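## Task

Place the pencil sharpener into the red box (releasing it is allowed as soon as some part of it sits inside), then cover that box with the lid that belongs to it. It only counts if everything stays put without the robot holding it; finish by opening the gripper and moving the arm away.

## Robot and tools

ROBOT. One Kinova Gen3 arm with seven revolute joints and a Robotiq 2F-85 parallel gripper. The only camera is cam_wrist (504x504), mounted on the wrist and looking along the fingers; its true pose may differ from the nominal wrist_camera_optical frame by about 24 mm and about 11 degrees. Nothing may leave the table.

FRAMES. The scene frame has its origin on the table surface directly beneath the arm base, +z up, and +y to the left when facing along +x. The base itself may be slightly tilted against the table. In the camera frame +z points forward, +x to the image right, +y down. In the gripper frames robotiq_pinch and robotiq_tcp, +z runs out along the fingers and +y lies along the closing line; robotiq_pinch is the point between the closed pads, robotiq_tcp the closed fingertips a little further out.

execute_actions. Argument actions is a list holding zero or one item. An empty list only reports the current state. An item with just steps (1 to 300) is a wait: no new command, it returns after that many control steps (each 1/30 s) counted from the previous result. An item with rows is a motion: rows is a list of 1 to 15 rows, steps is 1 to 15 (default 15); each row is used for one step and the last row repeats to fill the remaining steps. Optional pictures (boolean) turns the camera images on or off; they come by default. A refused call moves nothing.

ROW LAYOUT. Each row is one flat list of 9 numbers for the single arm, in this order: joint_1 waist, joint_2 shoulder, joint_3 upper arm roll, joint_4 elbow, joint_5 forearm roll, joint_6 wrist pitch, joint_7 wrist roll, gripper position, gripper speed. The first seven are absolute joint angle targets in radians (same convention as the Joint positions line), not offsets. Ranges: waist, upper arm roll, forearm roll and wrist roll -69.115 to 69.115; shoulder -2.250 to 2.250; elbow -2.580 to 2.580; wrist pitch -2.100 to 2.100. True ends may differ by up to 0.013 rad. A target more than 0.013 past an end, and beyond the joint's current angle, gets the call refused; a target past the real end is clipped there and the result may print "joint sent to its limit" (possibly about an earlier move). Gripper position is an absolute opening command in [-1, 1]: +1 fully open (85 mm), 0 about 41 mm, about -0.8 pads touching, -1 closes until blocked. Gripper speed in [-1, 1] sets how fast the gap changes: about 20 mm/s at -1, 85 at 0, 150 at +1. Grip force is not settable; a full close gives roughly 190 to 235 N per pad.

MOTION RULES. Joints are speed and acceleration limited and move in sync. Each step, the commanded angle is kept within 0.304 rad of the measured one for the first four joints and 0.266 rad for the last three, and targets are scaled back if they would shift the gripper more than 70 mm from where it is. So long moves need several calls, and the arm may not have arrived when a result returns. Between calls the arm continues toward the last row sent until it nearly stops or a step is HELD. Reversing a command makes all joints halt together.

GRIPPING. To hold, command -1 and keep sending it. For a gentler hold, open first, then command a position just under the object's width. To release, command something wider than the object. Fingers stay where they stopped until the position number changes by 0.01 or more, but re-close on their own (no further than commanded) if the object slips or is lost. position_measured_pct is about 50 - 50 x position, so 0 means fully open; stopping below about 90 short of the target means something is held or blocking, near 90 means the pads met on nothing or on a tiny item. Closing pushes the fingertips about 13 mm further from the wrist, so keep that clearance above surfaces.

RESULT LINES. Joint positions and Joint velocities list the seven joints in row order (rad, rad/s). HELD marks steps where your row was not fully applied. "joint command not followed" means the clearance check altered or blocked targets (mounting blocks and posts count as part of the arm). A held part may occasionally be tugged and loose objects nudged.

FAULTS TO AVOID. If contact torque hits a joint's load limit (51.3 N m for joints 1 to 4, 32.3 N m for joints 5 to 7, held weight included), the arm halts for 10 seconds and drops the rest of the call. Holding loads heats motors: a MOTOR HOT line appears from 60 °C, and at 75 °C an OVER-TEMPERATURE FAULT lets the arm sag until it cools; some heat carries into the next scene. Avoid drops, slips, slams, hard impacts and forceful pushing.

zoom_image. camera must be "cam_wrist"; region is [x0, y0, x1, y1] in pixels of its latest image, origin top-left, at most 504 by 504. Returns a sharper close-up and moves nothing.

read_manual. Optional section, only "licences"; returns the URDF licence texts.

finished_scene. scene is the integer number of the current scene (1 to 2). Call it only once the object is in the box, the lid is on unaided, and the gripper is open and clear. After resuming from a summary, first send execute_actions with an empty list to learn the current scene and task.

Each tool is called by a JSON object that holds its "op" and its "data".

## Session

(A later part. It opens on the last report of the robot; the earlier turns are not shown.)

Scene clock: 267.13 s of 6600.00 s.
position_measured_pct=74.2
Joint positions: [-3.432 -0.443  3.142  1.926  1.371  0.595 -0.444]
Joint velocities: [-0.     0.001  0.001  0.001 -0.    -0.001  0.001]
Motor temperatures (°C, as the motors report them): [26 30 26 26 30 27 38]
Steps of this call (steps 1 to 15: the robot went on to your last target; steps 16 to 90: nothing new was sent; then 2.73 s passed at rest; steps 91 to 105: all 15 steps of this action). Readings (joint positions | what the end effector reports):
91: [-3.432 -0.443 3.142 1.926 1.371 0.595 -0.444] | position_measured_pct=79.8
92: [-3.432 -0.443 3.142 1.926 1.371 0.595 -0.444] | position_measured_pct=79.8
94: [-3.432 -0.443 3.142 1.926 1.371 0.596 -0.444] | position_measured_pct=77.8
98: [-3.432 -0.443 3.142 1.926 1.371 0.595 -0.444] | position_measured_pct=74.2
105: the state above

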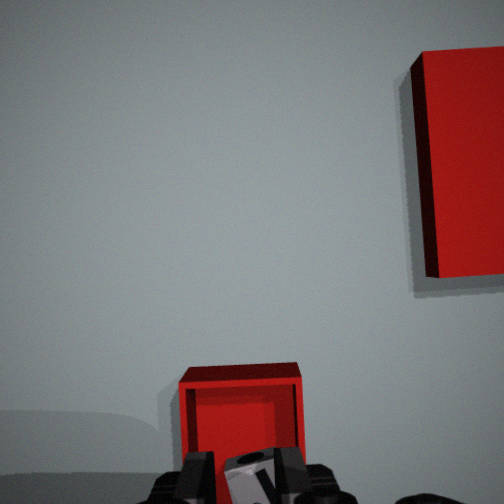

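{"op": "execute_actions", "data": {"actions": [{"rows": [[-3.4319,-0.4432,3.1416,1.9257,1.3709,0.5955,-0.4438,-0.52,-0.7],[-3.4319,-0.4432,3.1416,1.9257,1.3709,0.5955,-0.4438,-0.52,-0.7],[-3.4319,-0.4432,3.1416,1.9257,1.3709,0.5955,-0.4438,-0.52,-0.7],[-3.4319,-0.4432,3.1416,1.9257,1.3709,0.5955,-0.4438,-0.52,-0.7],[-3.4336,-0.4407,3.1416,1.9265,1.3677,0.597,-0.4414,-0.52,-0.7],[-3.4359,-0.4372,3.1416,1.9277,1.3634,0.5991,-0.4381,-0.52,-0.7],[-3.4382,-0.4338,3.1416,1.929,1.359,0.6011,-0.4348,-0.52,-0.7],[-3.4428,-0.4268,3.1416,1.9314,1.3503,0.6052,-0.4281,-0.52,-0.7],[-3.4473,-0.4199,3.1416,1.9338,1.3416,0.6093,-0.4215,-0.52,-0.7],[-3.4519,-0.413,3.1416,1.9362,1.3328,0.6134,-0.4148,0.3,0],[-3.4565,-0.406,3.1416,1.9386,1.3241,0.6175,-0.4082,0.3,0],[-3.4611,-0.3991,3.1416,1.941,1.3154,0.6216,-0.4015,0.3,0]], "steps": 15}], "pictures": false}}

{"op": "execute_actions", "data": {"actions": [{"steps": 12}]}}

{"op": "zoom_image", "data": {"camera": "cam_wrist", "region": [164, 344, 324, 504]}}

Scene clock: 274.77 s of 6600.00 s.
position_measured_pct=65.9
Joint positions: [-3.457 -0.405  3.141  1.939  1.323  0.618 -0.407]
Joint velocities: [-0.042  0.065 -0.004  0.028 -0.109  0.051  0.083]
Motor temperatures (°C, as the motors report them): [26 30 26 26 30 27 38]
Steps of this call (steps 1 to 15: the robot went on to your last target; steps 16 to 140: nothing new was sent; then 2.47 s passed at rest; steps 141 to 155: all 15 steps of this action). Readings (joint positions | what the end effector reports):
141: [-3.432 -0.443 3.142 1.926 1.371 0.595 -0.444] | position_measured_pct=74.2
142: [-3.432 -0.443 3.142 1.926 1.371 0.596 -0.444] | position_measured_pct=74.6
144: [-3.432 -0.443 3.142 1.926 1.371 0.596 -0.444] | position_measured_pct=75.8
148: [-3.436 -0.437 3.142 1.928 1.365 0.599 -0.439] | position_measured_pct=76.2
155: the state above

Scene clock: 275.17 s of 6600.00 s.
position_measured_pct=35.7
Joint positions: [-3.461 -0.399  3.142  1.941  1.315  0.622 -0.402]
Joint velocities: [-0.001  0.001  0.001  0.002  0.    -0.    -0.   ]
Motor temperatures (°C, as the motors report them): [26 30 26 26 30 27 38]
Steps of this call (steps 1 to 12: the robot went on to your last target). Readings (joint positions | what the end effector reports):
1: [-3.458 -0.404 3.141 1.939 1.320 0.619 -0.405] | position_measured_pct=63.1
2: [-3.459 -0.403 3.141 1.940 1.318 0.620 -0.404] | position_measured_pct=60.3
4: [-3.460 -0.401 3.142 1.941 1.317 0.621 -0.402] | position_measured_pct=54.4
8: [-3.461 -0.400 3.142 1.941 1.316 0.621 -0.402] | position_measured_pct=42.1
12: the state above

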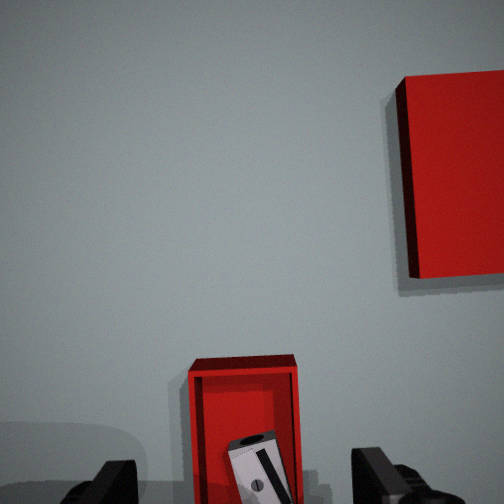

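Region (164, 344, 324, 504) of cam_wrist's 504x504 image, scaled by 3.150.

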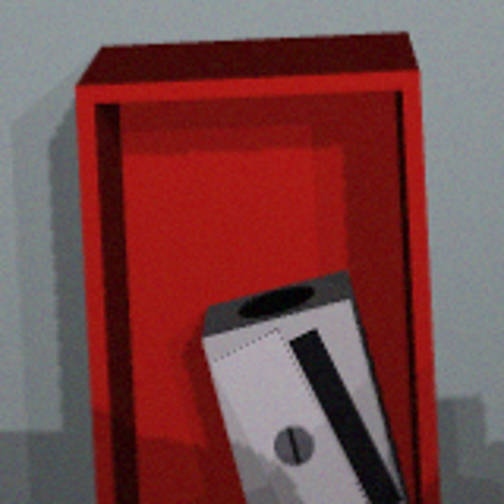

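{"op": "execute_actions", "data": {"actions": [{"rows": [[-3.6761,-0.5658,3.1416,1.8981,1.3482,0.7337,-0.6475,0.3,0]], "steps": 15}], "pictures": false}}

{"op": "execute_actions", "data": {"actions": [{"rows": [[-3.6706,-0.5728,3.1416,1.8954,1.3568,0.7296,-0.653,0.3,0],[-3.665,-0.5798,3.1416,1.8927,1.3654,0.7255,-0.6586,0.3,0],[-3.6595,-0.5868,3.1416,1.8899,1.374,0.7214,-0.6641,0.3,0],[-3.6539,-0.5938,3.1416,1.8872,1.3826,0.7173,-0.6696,0.3,0],[-3.6484,-0.6009,3.1416,1.8845,1.3912,0.7132,-0.6752,0.3,0],[-3.6428,-0.6079,3.1416,1.8818,1.3997,0.7091,-0.6807,0.3,0],[-3.6373,-0.6149,3.1416,1.8791,1.4083,0.705,-0.6862,0.3,0],[-3.6317,-0.6219,3.1416,1.8763,1.4169,0.7009,-0.6917,0.3,0],[-3.6262,-0.6289,3.1416,1.8736,1.4255,0.6968,-0.6973,0.3,0],[-3.6206,-0.6359,3.1416,1.8709,1.4341,0.6927,-0.7028,0.3,0],[-3.6169,-0.6406,3.1416,1.8691,1.4399,0.6899,-0.7065,0.3,0]], "steps": 15}], "pictures": false}}

{"op": "execute_actions", "data": {"actions": [{"steps": 8}]}}

Scene clock: 281.77 s of 6600.00 s.
position_measured_pct=34.9
Joint positions: [-3.669 -0.56   3.14   1.899  1.348  0.732 -0.645]
Joint velocities: [-0.057 -0.04   0.022 -0.012  0.008  0.031 -0.037]
Motor temperatures (°C, as the motors report them): [26 30 26 26 30 27 38]
Steps of this call (steps 1 to 15: the robot went on to your last target; steps 16 to 90: nothing new was sent; then 3.10 s passed at rest; steps 91 to 105: all 15 steps of this action). Readings (joint positions | what the end effector reports):
91: [-3.463 -0.400 3.142 1.941 1.316 0.622 -0.402] | position_measured_pct=34.9
92: [-3.470 -0.405 3.143 1.939 1.317 0.626 -0.408] | position_measured_pct=34.9
94: [-3.500 -0.429 3.145 1.934 1.321 0.640 -0.438] | position_measured_pct=34.9
98: [-3.594 -0.502 3.142 1.915 1.335 0.689 -0.549] | position_measured_pct=34.9
105: the state above

Scene clock: 282.27 s of 6600.00 s.
position_measured_pct=34.9
Joint positions: [-3.621 -0.636  3.142  1.871  1.436  0.692 -0.704]
Joint velocities: [ 0.034 -0.044 -0.    -0.019  0.061 -0.03  -0.041]
Motor temperatures (°C, as the motors report them): [26 30 26 26 30 27 38]
Steps of this call (steps 1 to 15: all 15 steps of this action). Readings (joint positions | what the end effector reports):
1: [-3.670 -0.562 3.141 1.898 1.349 0.732 -0.646] | position_measured_pct=34.9
2: [-3.669 -0.566 3.141 1.897 1.351 0.732 -0.648] | position_measured_pct=34.9
4: [-3.664 -0.576 3.141 1.894 1.361 0.727 -0.655] | position_measured_pct=34.9
8: [-3.648 -0.600 3.141 1.885 1.390 0.714 -0.674] | position_measured_pct=34.9
15: the state above

Scene clock: 282.53 s of 6600.00 s.
position_measured_pct=34.9
Joint positions: [-3.617 -0.64   3.142  1.869  1.44   0.69  -0.706]
Joint velocities: [ 0.004 -0.004  0.003 -0.     0.002 -0.002 -0.001]
Motor temperatures (°C, as the motors report them): [26 30 26 26 30 27 38]
Steps of this call (steps 1 to 8: the robot went on to your last target). Readings (joint positions | what the end effector reports):
1: [-3.620 -0.637 3.142 1.870 1.437 0.691 -0.705] | position_measured_pct=34.9
2: [-3.619 -0.638 3.142 1.870 1.438 0.691 -0.705] | position_measured_pct=34.9
4: [-3.618 -0.639 3.142 1.869 1.439 0.690 -0.706] | position_measured_pct=34.9
8: the state above

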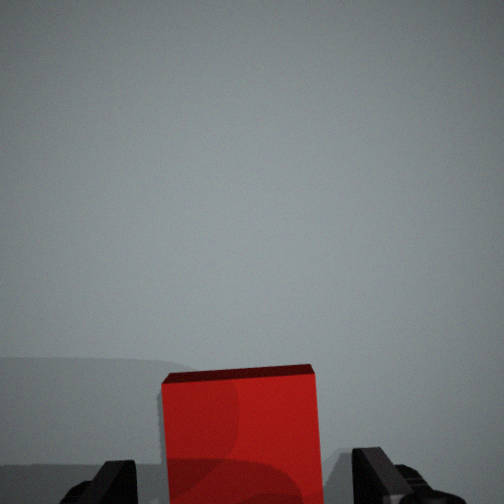

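{"op": "execute_actions", "data": {"actions": [{"rows": [[-3.6169,-0.6406,3.1416,1.8691,1.4399,0.6899,-0.7065,-0.2,-0.5]], "steps": 15}], "pictures": false}}

{"op": "execute_actions", "data": {"actions": [{"rows": [[-3.6169,-0.6406,3.1416,1.8691,1.4399,0.6899,-0.7065,-0.2,-0.5],[-3.6169,-0.6406,3.1416,1.8691,1.4399,0.6899,-0.7065,-0.2,-0.5],[-3.6206,-0.6359,3.1416,1.8709,1.4341,0.6927,-0.7028,-0.2,-0.5],[-3.6262,-0.6289,3.1416,1.8736,1.4255,0.6968,-0.6973,-0.2,-0.5],[-3.6317,-0.6219,3.1416,1.8763,1.4169,0.7009,-0.6917,-0.2,-0.5],[-3.6373,-0.6149,3.1416,1.8791,1.4083,0.705,-0.6862,-0.2,-0.5],[-3.6428,-0.6079,3.1416,1.8818,1.3997,0.7091,-0.6807,-0.2,-0.5],[-3.6484,-0.6009,3.1416,1.8845,1.3912,0.7132,-0.6752,-0.2,-0.5],[-3.6539,-0.5938,3.1416,1.8872,1.3826,0.7173,-0.6696,-0.2,-0.5],[-3.6595,-0.5868,3.1416,1.8899,1.374,0.7214,-0.6641,-0.2,-0.5],[-3.665,-0.5798,3.1416,1.8927,1.3654,0.7255,-0.6586,-0.2,-0.5],[-3.6706,-0.5728,3.1416,1.8954,1.3568,0.7296,-0.653,-0.2,-0.5],[-3.6761,-0.5658,3.1416,1.8981,1.3482,0.7337,-0.6475,-0.2,-0.5]], "steps": 15}]}}

Scene clock: 289.13 s of 6600.00 s.
position_measured_pct=55.6
Joint positions: [-3.617 -0.64   3.141  1.87   1.44   0.69  -0.706]
Joint velocities: [-0.001  0.001  0.001  0.003 -0.001 -0.001  0.   ]
Motor temperatures (°C, as the motors report them): [26 30 26 26 30 27 38]
Steps of this call (steps 1 to 15: the robot went on to your last target; steps 16 to 90: nothing new was sent; then 3.10 s passed at rest; steps 91 to 105: all 15 steps of this action). Readings (joint positions | what the end effector reports):
91: [-3.617 -0.641 3.142 1.869 1.440 0.690 -0.707] | position_measured_pct=34.9
92: [-3.617 -0.641 3.142 1.869 1.440 0.690 -0.706] | position_measured_pct=35.3
94: [-3.617 -0.641 3.142 1.869 1.440 0.690 -0.706] | position_measured_pct=37.7
98: [-3.617 -0.641 3.142 1.869 1.440 0.690 -0.706] | position_measured_pct=44.8
105: the state above

Scene clock: 289.63 s of 6600.00 s.
position_measured_pct=56.0
Joint positions: [-3.667 -0.577  3.141  1.894  1.361  0.727 -0.656]
Joint velocities: [-0.098  0.128 -0.007  0.052 -0.181  0.085  0.117]
Motor temperatures (°C, as the motors report them): [26 30 26 26 30 27 38]
Steps of this call (steps 1 to 15: all 15 steps of this action). Readings (joint positions | what the end effector reports):
1: [-3.617 -0.640 3.141 1.870 1.440 0.690 -0.706] | position_measured_pct=56.0
2: [-3.617 -0.640 3.141 1.870 1.440 0.690 -0.706] | position_measured_pct=56.0
4: [-3.620 -0.637 3.142 1.870 1.437 0.691 -0.705] | position_measured_pct=56.0
8: [-3.634 -0.620 3.142 1.877 1.416 0.701 -0.691] | position_measured_pct=56.0
15: the state above

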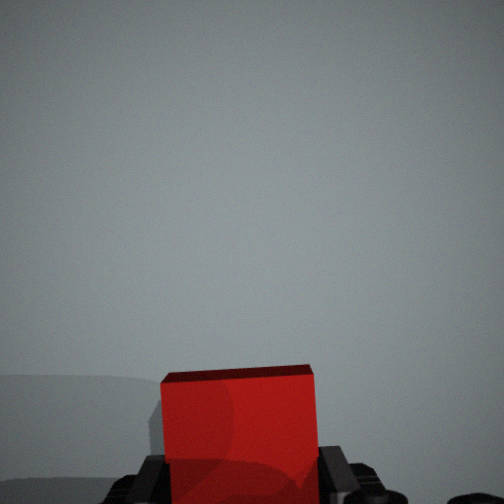

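{"op": "execute_actions", "data": {"actions": [{"rows": [[-3.4611,-0.3991,3.1416,1.941,1.3154,0.6216,-0.4015,-0.2,-0.5]], "steps": 15}], "pictures": false}}

{"op": "execute_actions", "data": {"actions": [{"rows": [[-3.4611,-0.3991,3.1416,1.941,1.3154,0.6216,-0.4015,-0.2,-0.5],[-3.4611,-0.3991,3.1416,1.941,1.3154,0.6216,-0.4015,-0.2,-0.5],[-3.4565,-0.406,3.1416,1.9386,1.3241,0.6175,-0.4082,-0.2,-0.5],[-3.4519,-0.413,3.1416,1.9362,1.3328,0.6134,-0.4148,-0.2,-0.5],[-3.4473,-0.4199,3.1416,1.9338,1.3416,0.6093,-0.4215,-0.2,-0.5]], "steps": 15}]}}

{"op": "zoom_image", "data": {"camera": "cam_wrist", "region": [150, 340, 330, 504]}}

Scene clock: 295.27 s of 6600.00 s.
position_measured_pct=56.0
Joint positions: [-3.469 -0.405  3.143  1.94   1.316  0.623 -0.404]
Joint velocities: [ 0.057  0.041 -0.024  0.014 -0.008 -0.031  0.037]
Motor temperatures (°C, as the motors report them): [26 30 26 26 30 27 38]
Steps of this call (steps 1 to 30: the robot went on to your last target; steps 31 to 90: nothing new was sent; then 2.13 s passed at rest; steps 91 to 105: all 15 steps of this action). Readings (joint positions | what the end effector reports):
91: [-3.674 -0.565 3.141 1.898 1.348 0.733 -0.647] | position_measured_pct=56.0
92: [-3.667 -0.560 3.140 1.900 1.347 0.730 -0.641] | position_measured_pct=56.0
94: [-3.637 -0.536 3.138 1.905 1.343 0.715 -0.611] | position_measured_pct=56.0
98: [-3.543 -0.463 3.142 1.924 1.329 0.666 -0.500] | position_measured_pct=56.0
105: the state above

Scene clock: 295.77 s of 6600.00 s.
position_measured_pct=56.0
Joint positions: [-3.448 -0.419  3.142  1.934  1.341  0.609 -0.421]
Joint velocities: [ 0.004 -0.005 -0.    -0.001  0.002  0.    -0.003]
Motor temperatures (°C, as the motors report them): [26 30 26 26 30 27 38]
Steps of this call (steps 1 to 15: all 15 steps of this action). Readings (joint positions | what the end effector reports):
1: [-3.467 -0.403 3.142 1.940 1.316 0.623 -0.403] | position_measured_pct=56.0
2: [-3.465 -0.402 3.142 1.941 1.316 0.622 -0.402] | position_measured_pct=56.0
4: [-3.461 -0.404 3.141 1.940 1.319 0.620 -0.404] | position_measured_pct=56.0
8: [-3.451 -0.416 3.142 1.935 1.336 0.612 -0.417] | position_measured_pct=56.0
15: the state above

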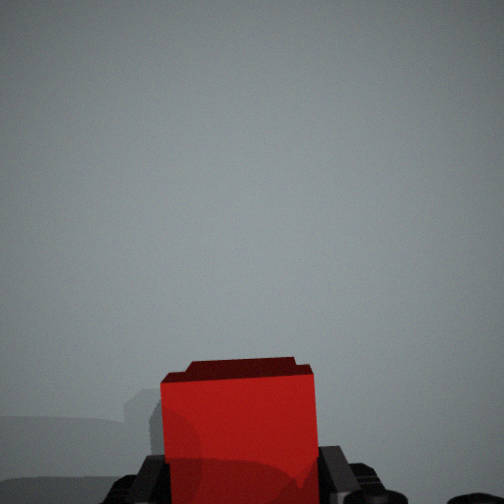

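Region (150, 340, 330, 504) of cam_wrist's 504x504 image, scaled by 2.800; it fills the top 459 rows of this view, and the rest is white.

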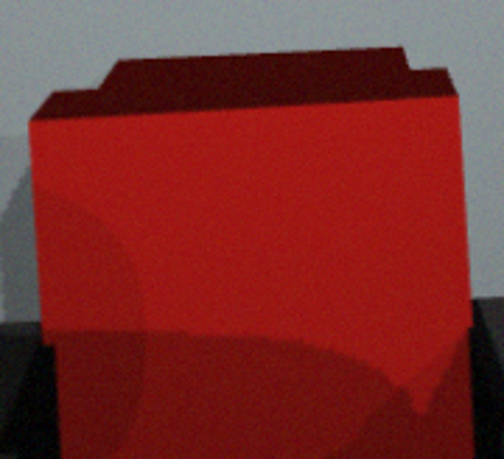

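{"op": "execute_actions", "data": {"actions": [{"rows": [[-3.445,-0.4234,3.1416,1.9326,1.346,0.6073,-0.4308,-0.2,-0.5],[-3.4428,-0.4268,3.1416,1.9314,1.3503,0.6052,-0.4401,-0.2,-0.5],[-3.4405,-0.4303,3.1416,1.9302,1.3547,0.6032,-0.4435,-0.2,-0.5],[-3.4382,-0.4338,3.1416,1.929,1.359,0.6011,-0.4468,-0.2,-0.5],[-3.437,-0.4355,3.1416,1.9284,1.3612,0.6001,-0.4485,-0.2,-0.5],[-3.4359,-0.4372,3.1416,1.9277,1.3634,0.5991,-0.4501,-0.2,-0.5],[-3.4347,-0.439,3.1416,1.9271,1.3656,0.598,-0.4518,-0.2,-0.5],[-3.4336,-0.4407,3.1416,1.9265,1.3677,0.597,-0.4534,-0.2,-0.5],[-3.4324,-0.4424,3.1416,1.9259,1.3699,0.596,-0.4551,-0.2,-0.5],[-3.4313,-0.4441,3.1416,1.9253,1.3721,0.595,-0.4567,-0.2,-0.5],[-3.4301,-0.4459,3.1416,1.9247,1.3743,0.5939,-0.4584,-0.2,-0.5],[-3.429,-0.4476,3.1416,1.9241,1.3764,0.5929,-0.46,-0.2,-0.5]], "steps": 15}], "pictures": false}}

{"op": "execute_actions", "data": {"actions": [{"steps": 6}]}}

Scene clock: 304.73 s of 6600.00 s.
position_measured_pct=56.0
Joint positions: [-3.43  -0.446  3.142  1.925  1.375  0.594 -0.459]
Joint velocities: [ 0.012 -0.018  0.001 -0.006  0.024 -0.011 -0.019]
Motor temperatures (°C, as the motors report them): [26 30 26 26 30 27 38]
Steps of this call (steps 1 to 15: the robot went on to your last target; steps 16 to 90: nothing new was sent; then 5.47 s passed at rest; steps 91 to 105: all 15 steps of this action). Readings (joint positions | what the end effector reports):
91: [-3.447 -0.420 3.142 1.934 1.342 0.609 -0.422] | position_measured_pct=56.0
92: [-3.446 -0.422 3.141 1.933 1.343 0.608 -0.425] | position_measured_pct=56.0
94: [-3.443 -0.426 3.141 1.932 1.349 0.606 -0.434] | position_measured_pct=56.0
98: [-3.437 -0.435 3.142 1.929 1.361 0.600 -0.447] | position_measured_pct=56.0
105: the state above

Scene clock: 304.93 s of 6600.00 s.
position_measured_pct=56.0
Joint positions: [-3.429 -0.447  3.142  1.924  1.376  0.593 -0.46 ]
Joint velocities: [ 0.002 -0.003  0.001 -0.001  0.001 -0.002 -0.001]
Motor temperatures (°C, as the motors report them): [26 30 26 26 30 27 38]
Steps of this call (steps 1 to 6: the robot went on to your last target). Readings (joint positions | what the end effector reports):
1: [-3.430 -0.446 3.142 1.924 1.375 0.593 -0.459] | position_measured_pct=56.0
2: [-3.430 -0.447 3.142 1.924 1.376 0.593 -0.459] | position_measured_pct=56.0
4: [-3.429 -0.447 3.142 1.924 1.376 0.593 -0.460] | position_measured_pct=56.0
6: the state above

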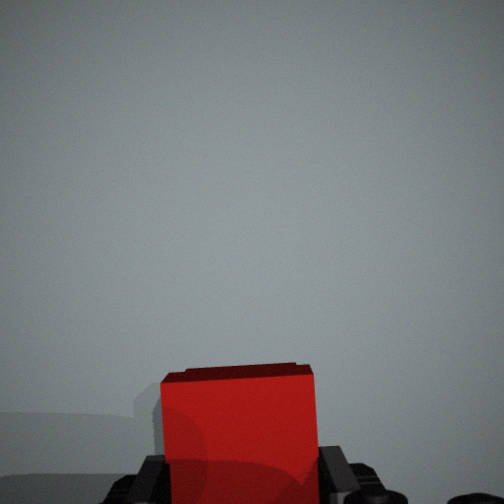

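{"op": "execute_actions", "data": {"actions": [{"rows": [[-3.4278,-0.4494,3.1416,1.9235,1.3786,0.5919,-0.4617,-0.2,-0.5],[-3.4267,-0.4511,3.1416,1.9229,1.3808,0.5909,-0.4634,-0.2,-0.5],[-3.4255,-0.4528,3.1416,1.9223,1.383,0.5898,-0.465,-0.2,-0.5],[-3.4244,-0.4545,3.1416,1.9217,1.3852,0.5888,-0.4667,-0.2,-0.5],[-3.4232,-0.4563,3.1416,1.9211,1.3873,0.5878,-0.4684,-0.2,-0.5],[-3.4221,-0.458,3.1416,1.9205,1.3895,0.5868,-0.47,-0.2,-0.5],[-3.4209,-0.4598,3.1416,1.9199,1.3917,0.5857,-0.4717,-0.2,-0.5],[-3.4198,-0.4615,3.1416,1.9193,1.3939,0.5847,-0.4734,-0.2,-0.5],[-3.4186,-0.4632,3.1416,1.9187,1.396,0.5837,-0.475,-0.2,-0.5],[-3.4175,-0.4649,3.1416,1.9181,1.3982,0.5827,-0.4767,-0.2,-0.5]], "steps": 15}], "pictures": false}}

{"op": "execute_actions", "data": {"actions": [{"steps": 5}]}}

Scene clock: 310.47 s of 6600.00 s.
position_measured_pct=56.0
Joint positions: [-3.418 -0.463  3.141  1.919  1.397  0.584 -0.476]
Joint velocities: [ 0.003 -0.001 -0.002  0.001  0.007 -0.001 -0.01 ]
Motor temperatures (°C, as the motors report them): [26 30 26 26 30 27 38]
Steps of this call (steps 1 to 15: the robot went on to your last target; steps 16 to 90: nothing new was sent; then 2.03 s passed at rest; steps 91 to 105: all 15 steps of this action). Readings (joint positions | what the end effector reports):
91: [-3.429 -0.448 3.142 1.924 1.377 0.593 -0.460] | position_measured_pct=56.0
92: [-3.428 -0.449 3.142 1.924 1.377 0.592 -0.461] | position_measured_pct=56.0
94: [-3.427 -0.451 3.142 1.923 1.380 0.591 -0.463] | position_measured_pct=56.0
98: [-3.423 -0.457 3.142 1.921 1.388 0.588 -0.469] | position_measured_pct=56.0
105: the state above

Scene clock: 310.63 s of 6600.00 s.
position_measured_pct=56.0
Joint positions: [-3.418 -0.463  3.141  1.919  1.398  0.583 -0.477]
Joint velocities: [ 0.001  0.001 -0.002  0.001 -0.001 -0.001  0.   ]
Motor temperatures (°C, as the motors report them): [26 30 26 26 30 27 38]
Steps of this call (steps 1 to 5: the robot went on to your last target). Readings (joint positions | what the end effector reports):
1: [-3.418 -0.463 3.141 1.919 1.397 0.584 -0.476] | position_measured_pct=56.0
2: [-3.418 -0.463 3.141 1.919 1.397 0.583 -0.476] | position_measured_pct=56.0
4: [-3.418 -0.463 3.141 1.919 1.398 0.583 -0.477] | position_measured_pct=56.0
5: the state above

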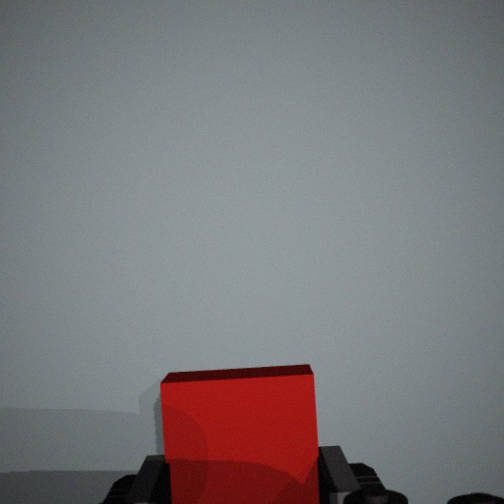

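Seated. Release and retreat.

{"op": "execute_actions", "data": {"actions": [{"rows": [[-3.4186,-0.4632,3.1416,1.9187,1.396,0.5837,-0.475,-0.2,-0.5],[-3.4186,-0.4632,3.1416,1.9187,1.396,0.5837,-0.475,0.4,-0.3]], "steps": 12}], "pictures": false}}

{"op": "execute_actions", "data": {"actions": [{"rows": [[-3.4611,-0.3991,3.1416,1.941,1.3154,0.6216,-0.4015,0.4,0]], "steps": 12}]}}

Scene clock: 314.00 s of 6600.00 s.
position_measured_pct=36.9
Joint positions: [-3.419 -0.463  3.142  1.919  1.396  0.584 -0.475]
Joint velocities: [ 0.    -0.     0.001 -0.    -0.     0.001  0.001]
Motor temperatures (°C, as the motors report them): [26 30 26 26 30 27 38]
Steps of this call (steps 1 to 15: the robot went on to your last target; steps 16 to 89: nothing new was sent; steps 90 to 101: all 12 steps of this action). Readings (joint positions | what the end effector reports):
90: [-3.418 -0.463 3.141 1.919 1.398 0.583 -0.477] | position_measured_pct=56.0
91: [-3.419 -0.463 3.141 1.919 1.397 0.583 -0.476] | position_measured_pct=56.0
93: [-3.419 -0.463 3.142 1.919 1.397 0.583 -0.475] | position_measured_pct=54.4
97: [-3.419 -0.463 3.142 1.919 1.396 0.584 -0.475] | position_measured_pct=46.0
101: the state above

Scene clock: 314.40 s of 6600.00 s.
position_measured_pct=29.8
Joint positions: [-3.46  -0.401  3.142  1.941  1.316  0.621 -0.402]
Joint velocities: [-0.013  0.019 -0.     0.004 -0.01   0.005  0.009]
Motor temperatures (°C, as the motors report them): [26 30 26 26 30 27 38]
Steps of this call (steps 1 to 12: all 12 steps of this action). Readings (joint positions | what the end effector reports):
1: [-3.420 -0.462 3.142 1.919 1.395 0.584 -0.474] | position_measured_pct=34.5
2: [-3.424 -0.455 3.142 1.921 1.389 0.587 -0.469] | position_measured_pct=32.5
4: [-3.442 -0.429 3.142 1.930 1.359 0.601 -0.441] | position_measured_pct=30.6
8: [-3.457 -0.405 3.141 1.939 1.320 0.619 -0.406] | position_measured_pct=29.8
12: the state above

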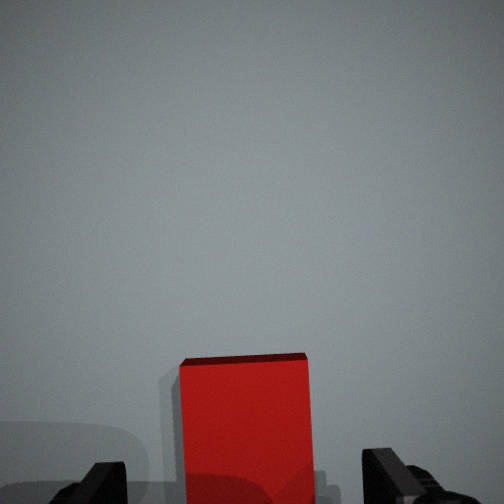

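{"op": "execute_actions", "data": {"actions": [{"rows": [[-3.5259, -0.3049, 3.1416, 1.8977, 1.131, 0.7153, -0.2, 0.4, 0]], "steps": 15}]}}

Scene clock: 316.80 s of 6600.00 s.
position_measured_pct=29.8
Joint positions: [-3.525 -0.306  3.142  1.898  1.131  0.715 -0.201]
Joint velocities: [-0.01   0.013  0.001 -0.003 -0.006  0.003  0.005]
Motor temperatures (°C, as the motors report them): [26 30 26 26 30 27 38]
Steps of this call (steps 1 to 15: the robot went on to your last target; steps 16 to 57: nothing new was sent; steps 58 to 72: all 15 steps of this action). Readings (joint positions | what the end effector reports):
58: [-3.462 -0.398 3.142 1.941 1.314 0.622 -0.400] | position_measured_pct=29.8
59: [-3.467 -0.392 3.142 1.939 1.305 0.627 -0.391] | position_measured_pct=29.8
61: [-3.485 -0.365 3.143 1.928 1.259 0.651 -0.340] | position_measured_pct=29.8
65: [-3.518 -0.316 3.141 1.902 1.151 0.705 -0.222] | position_measured_pct=29.8
72: the state above

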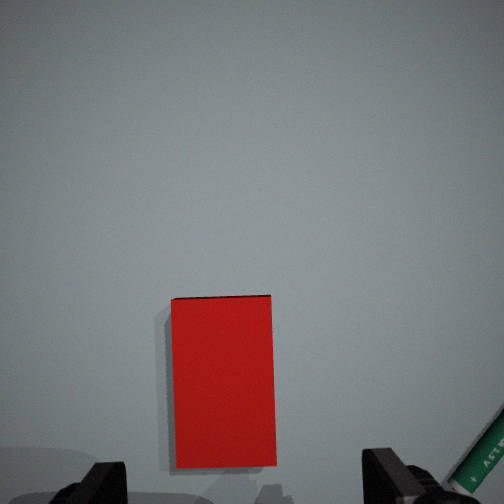

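{"op": "finished_scene", "data": {"scene": 1}}

The scene is finished: the task was done.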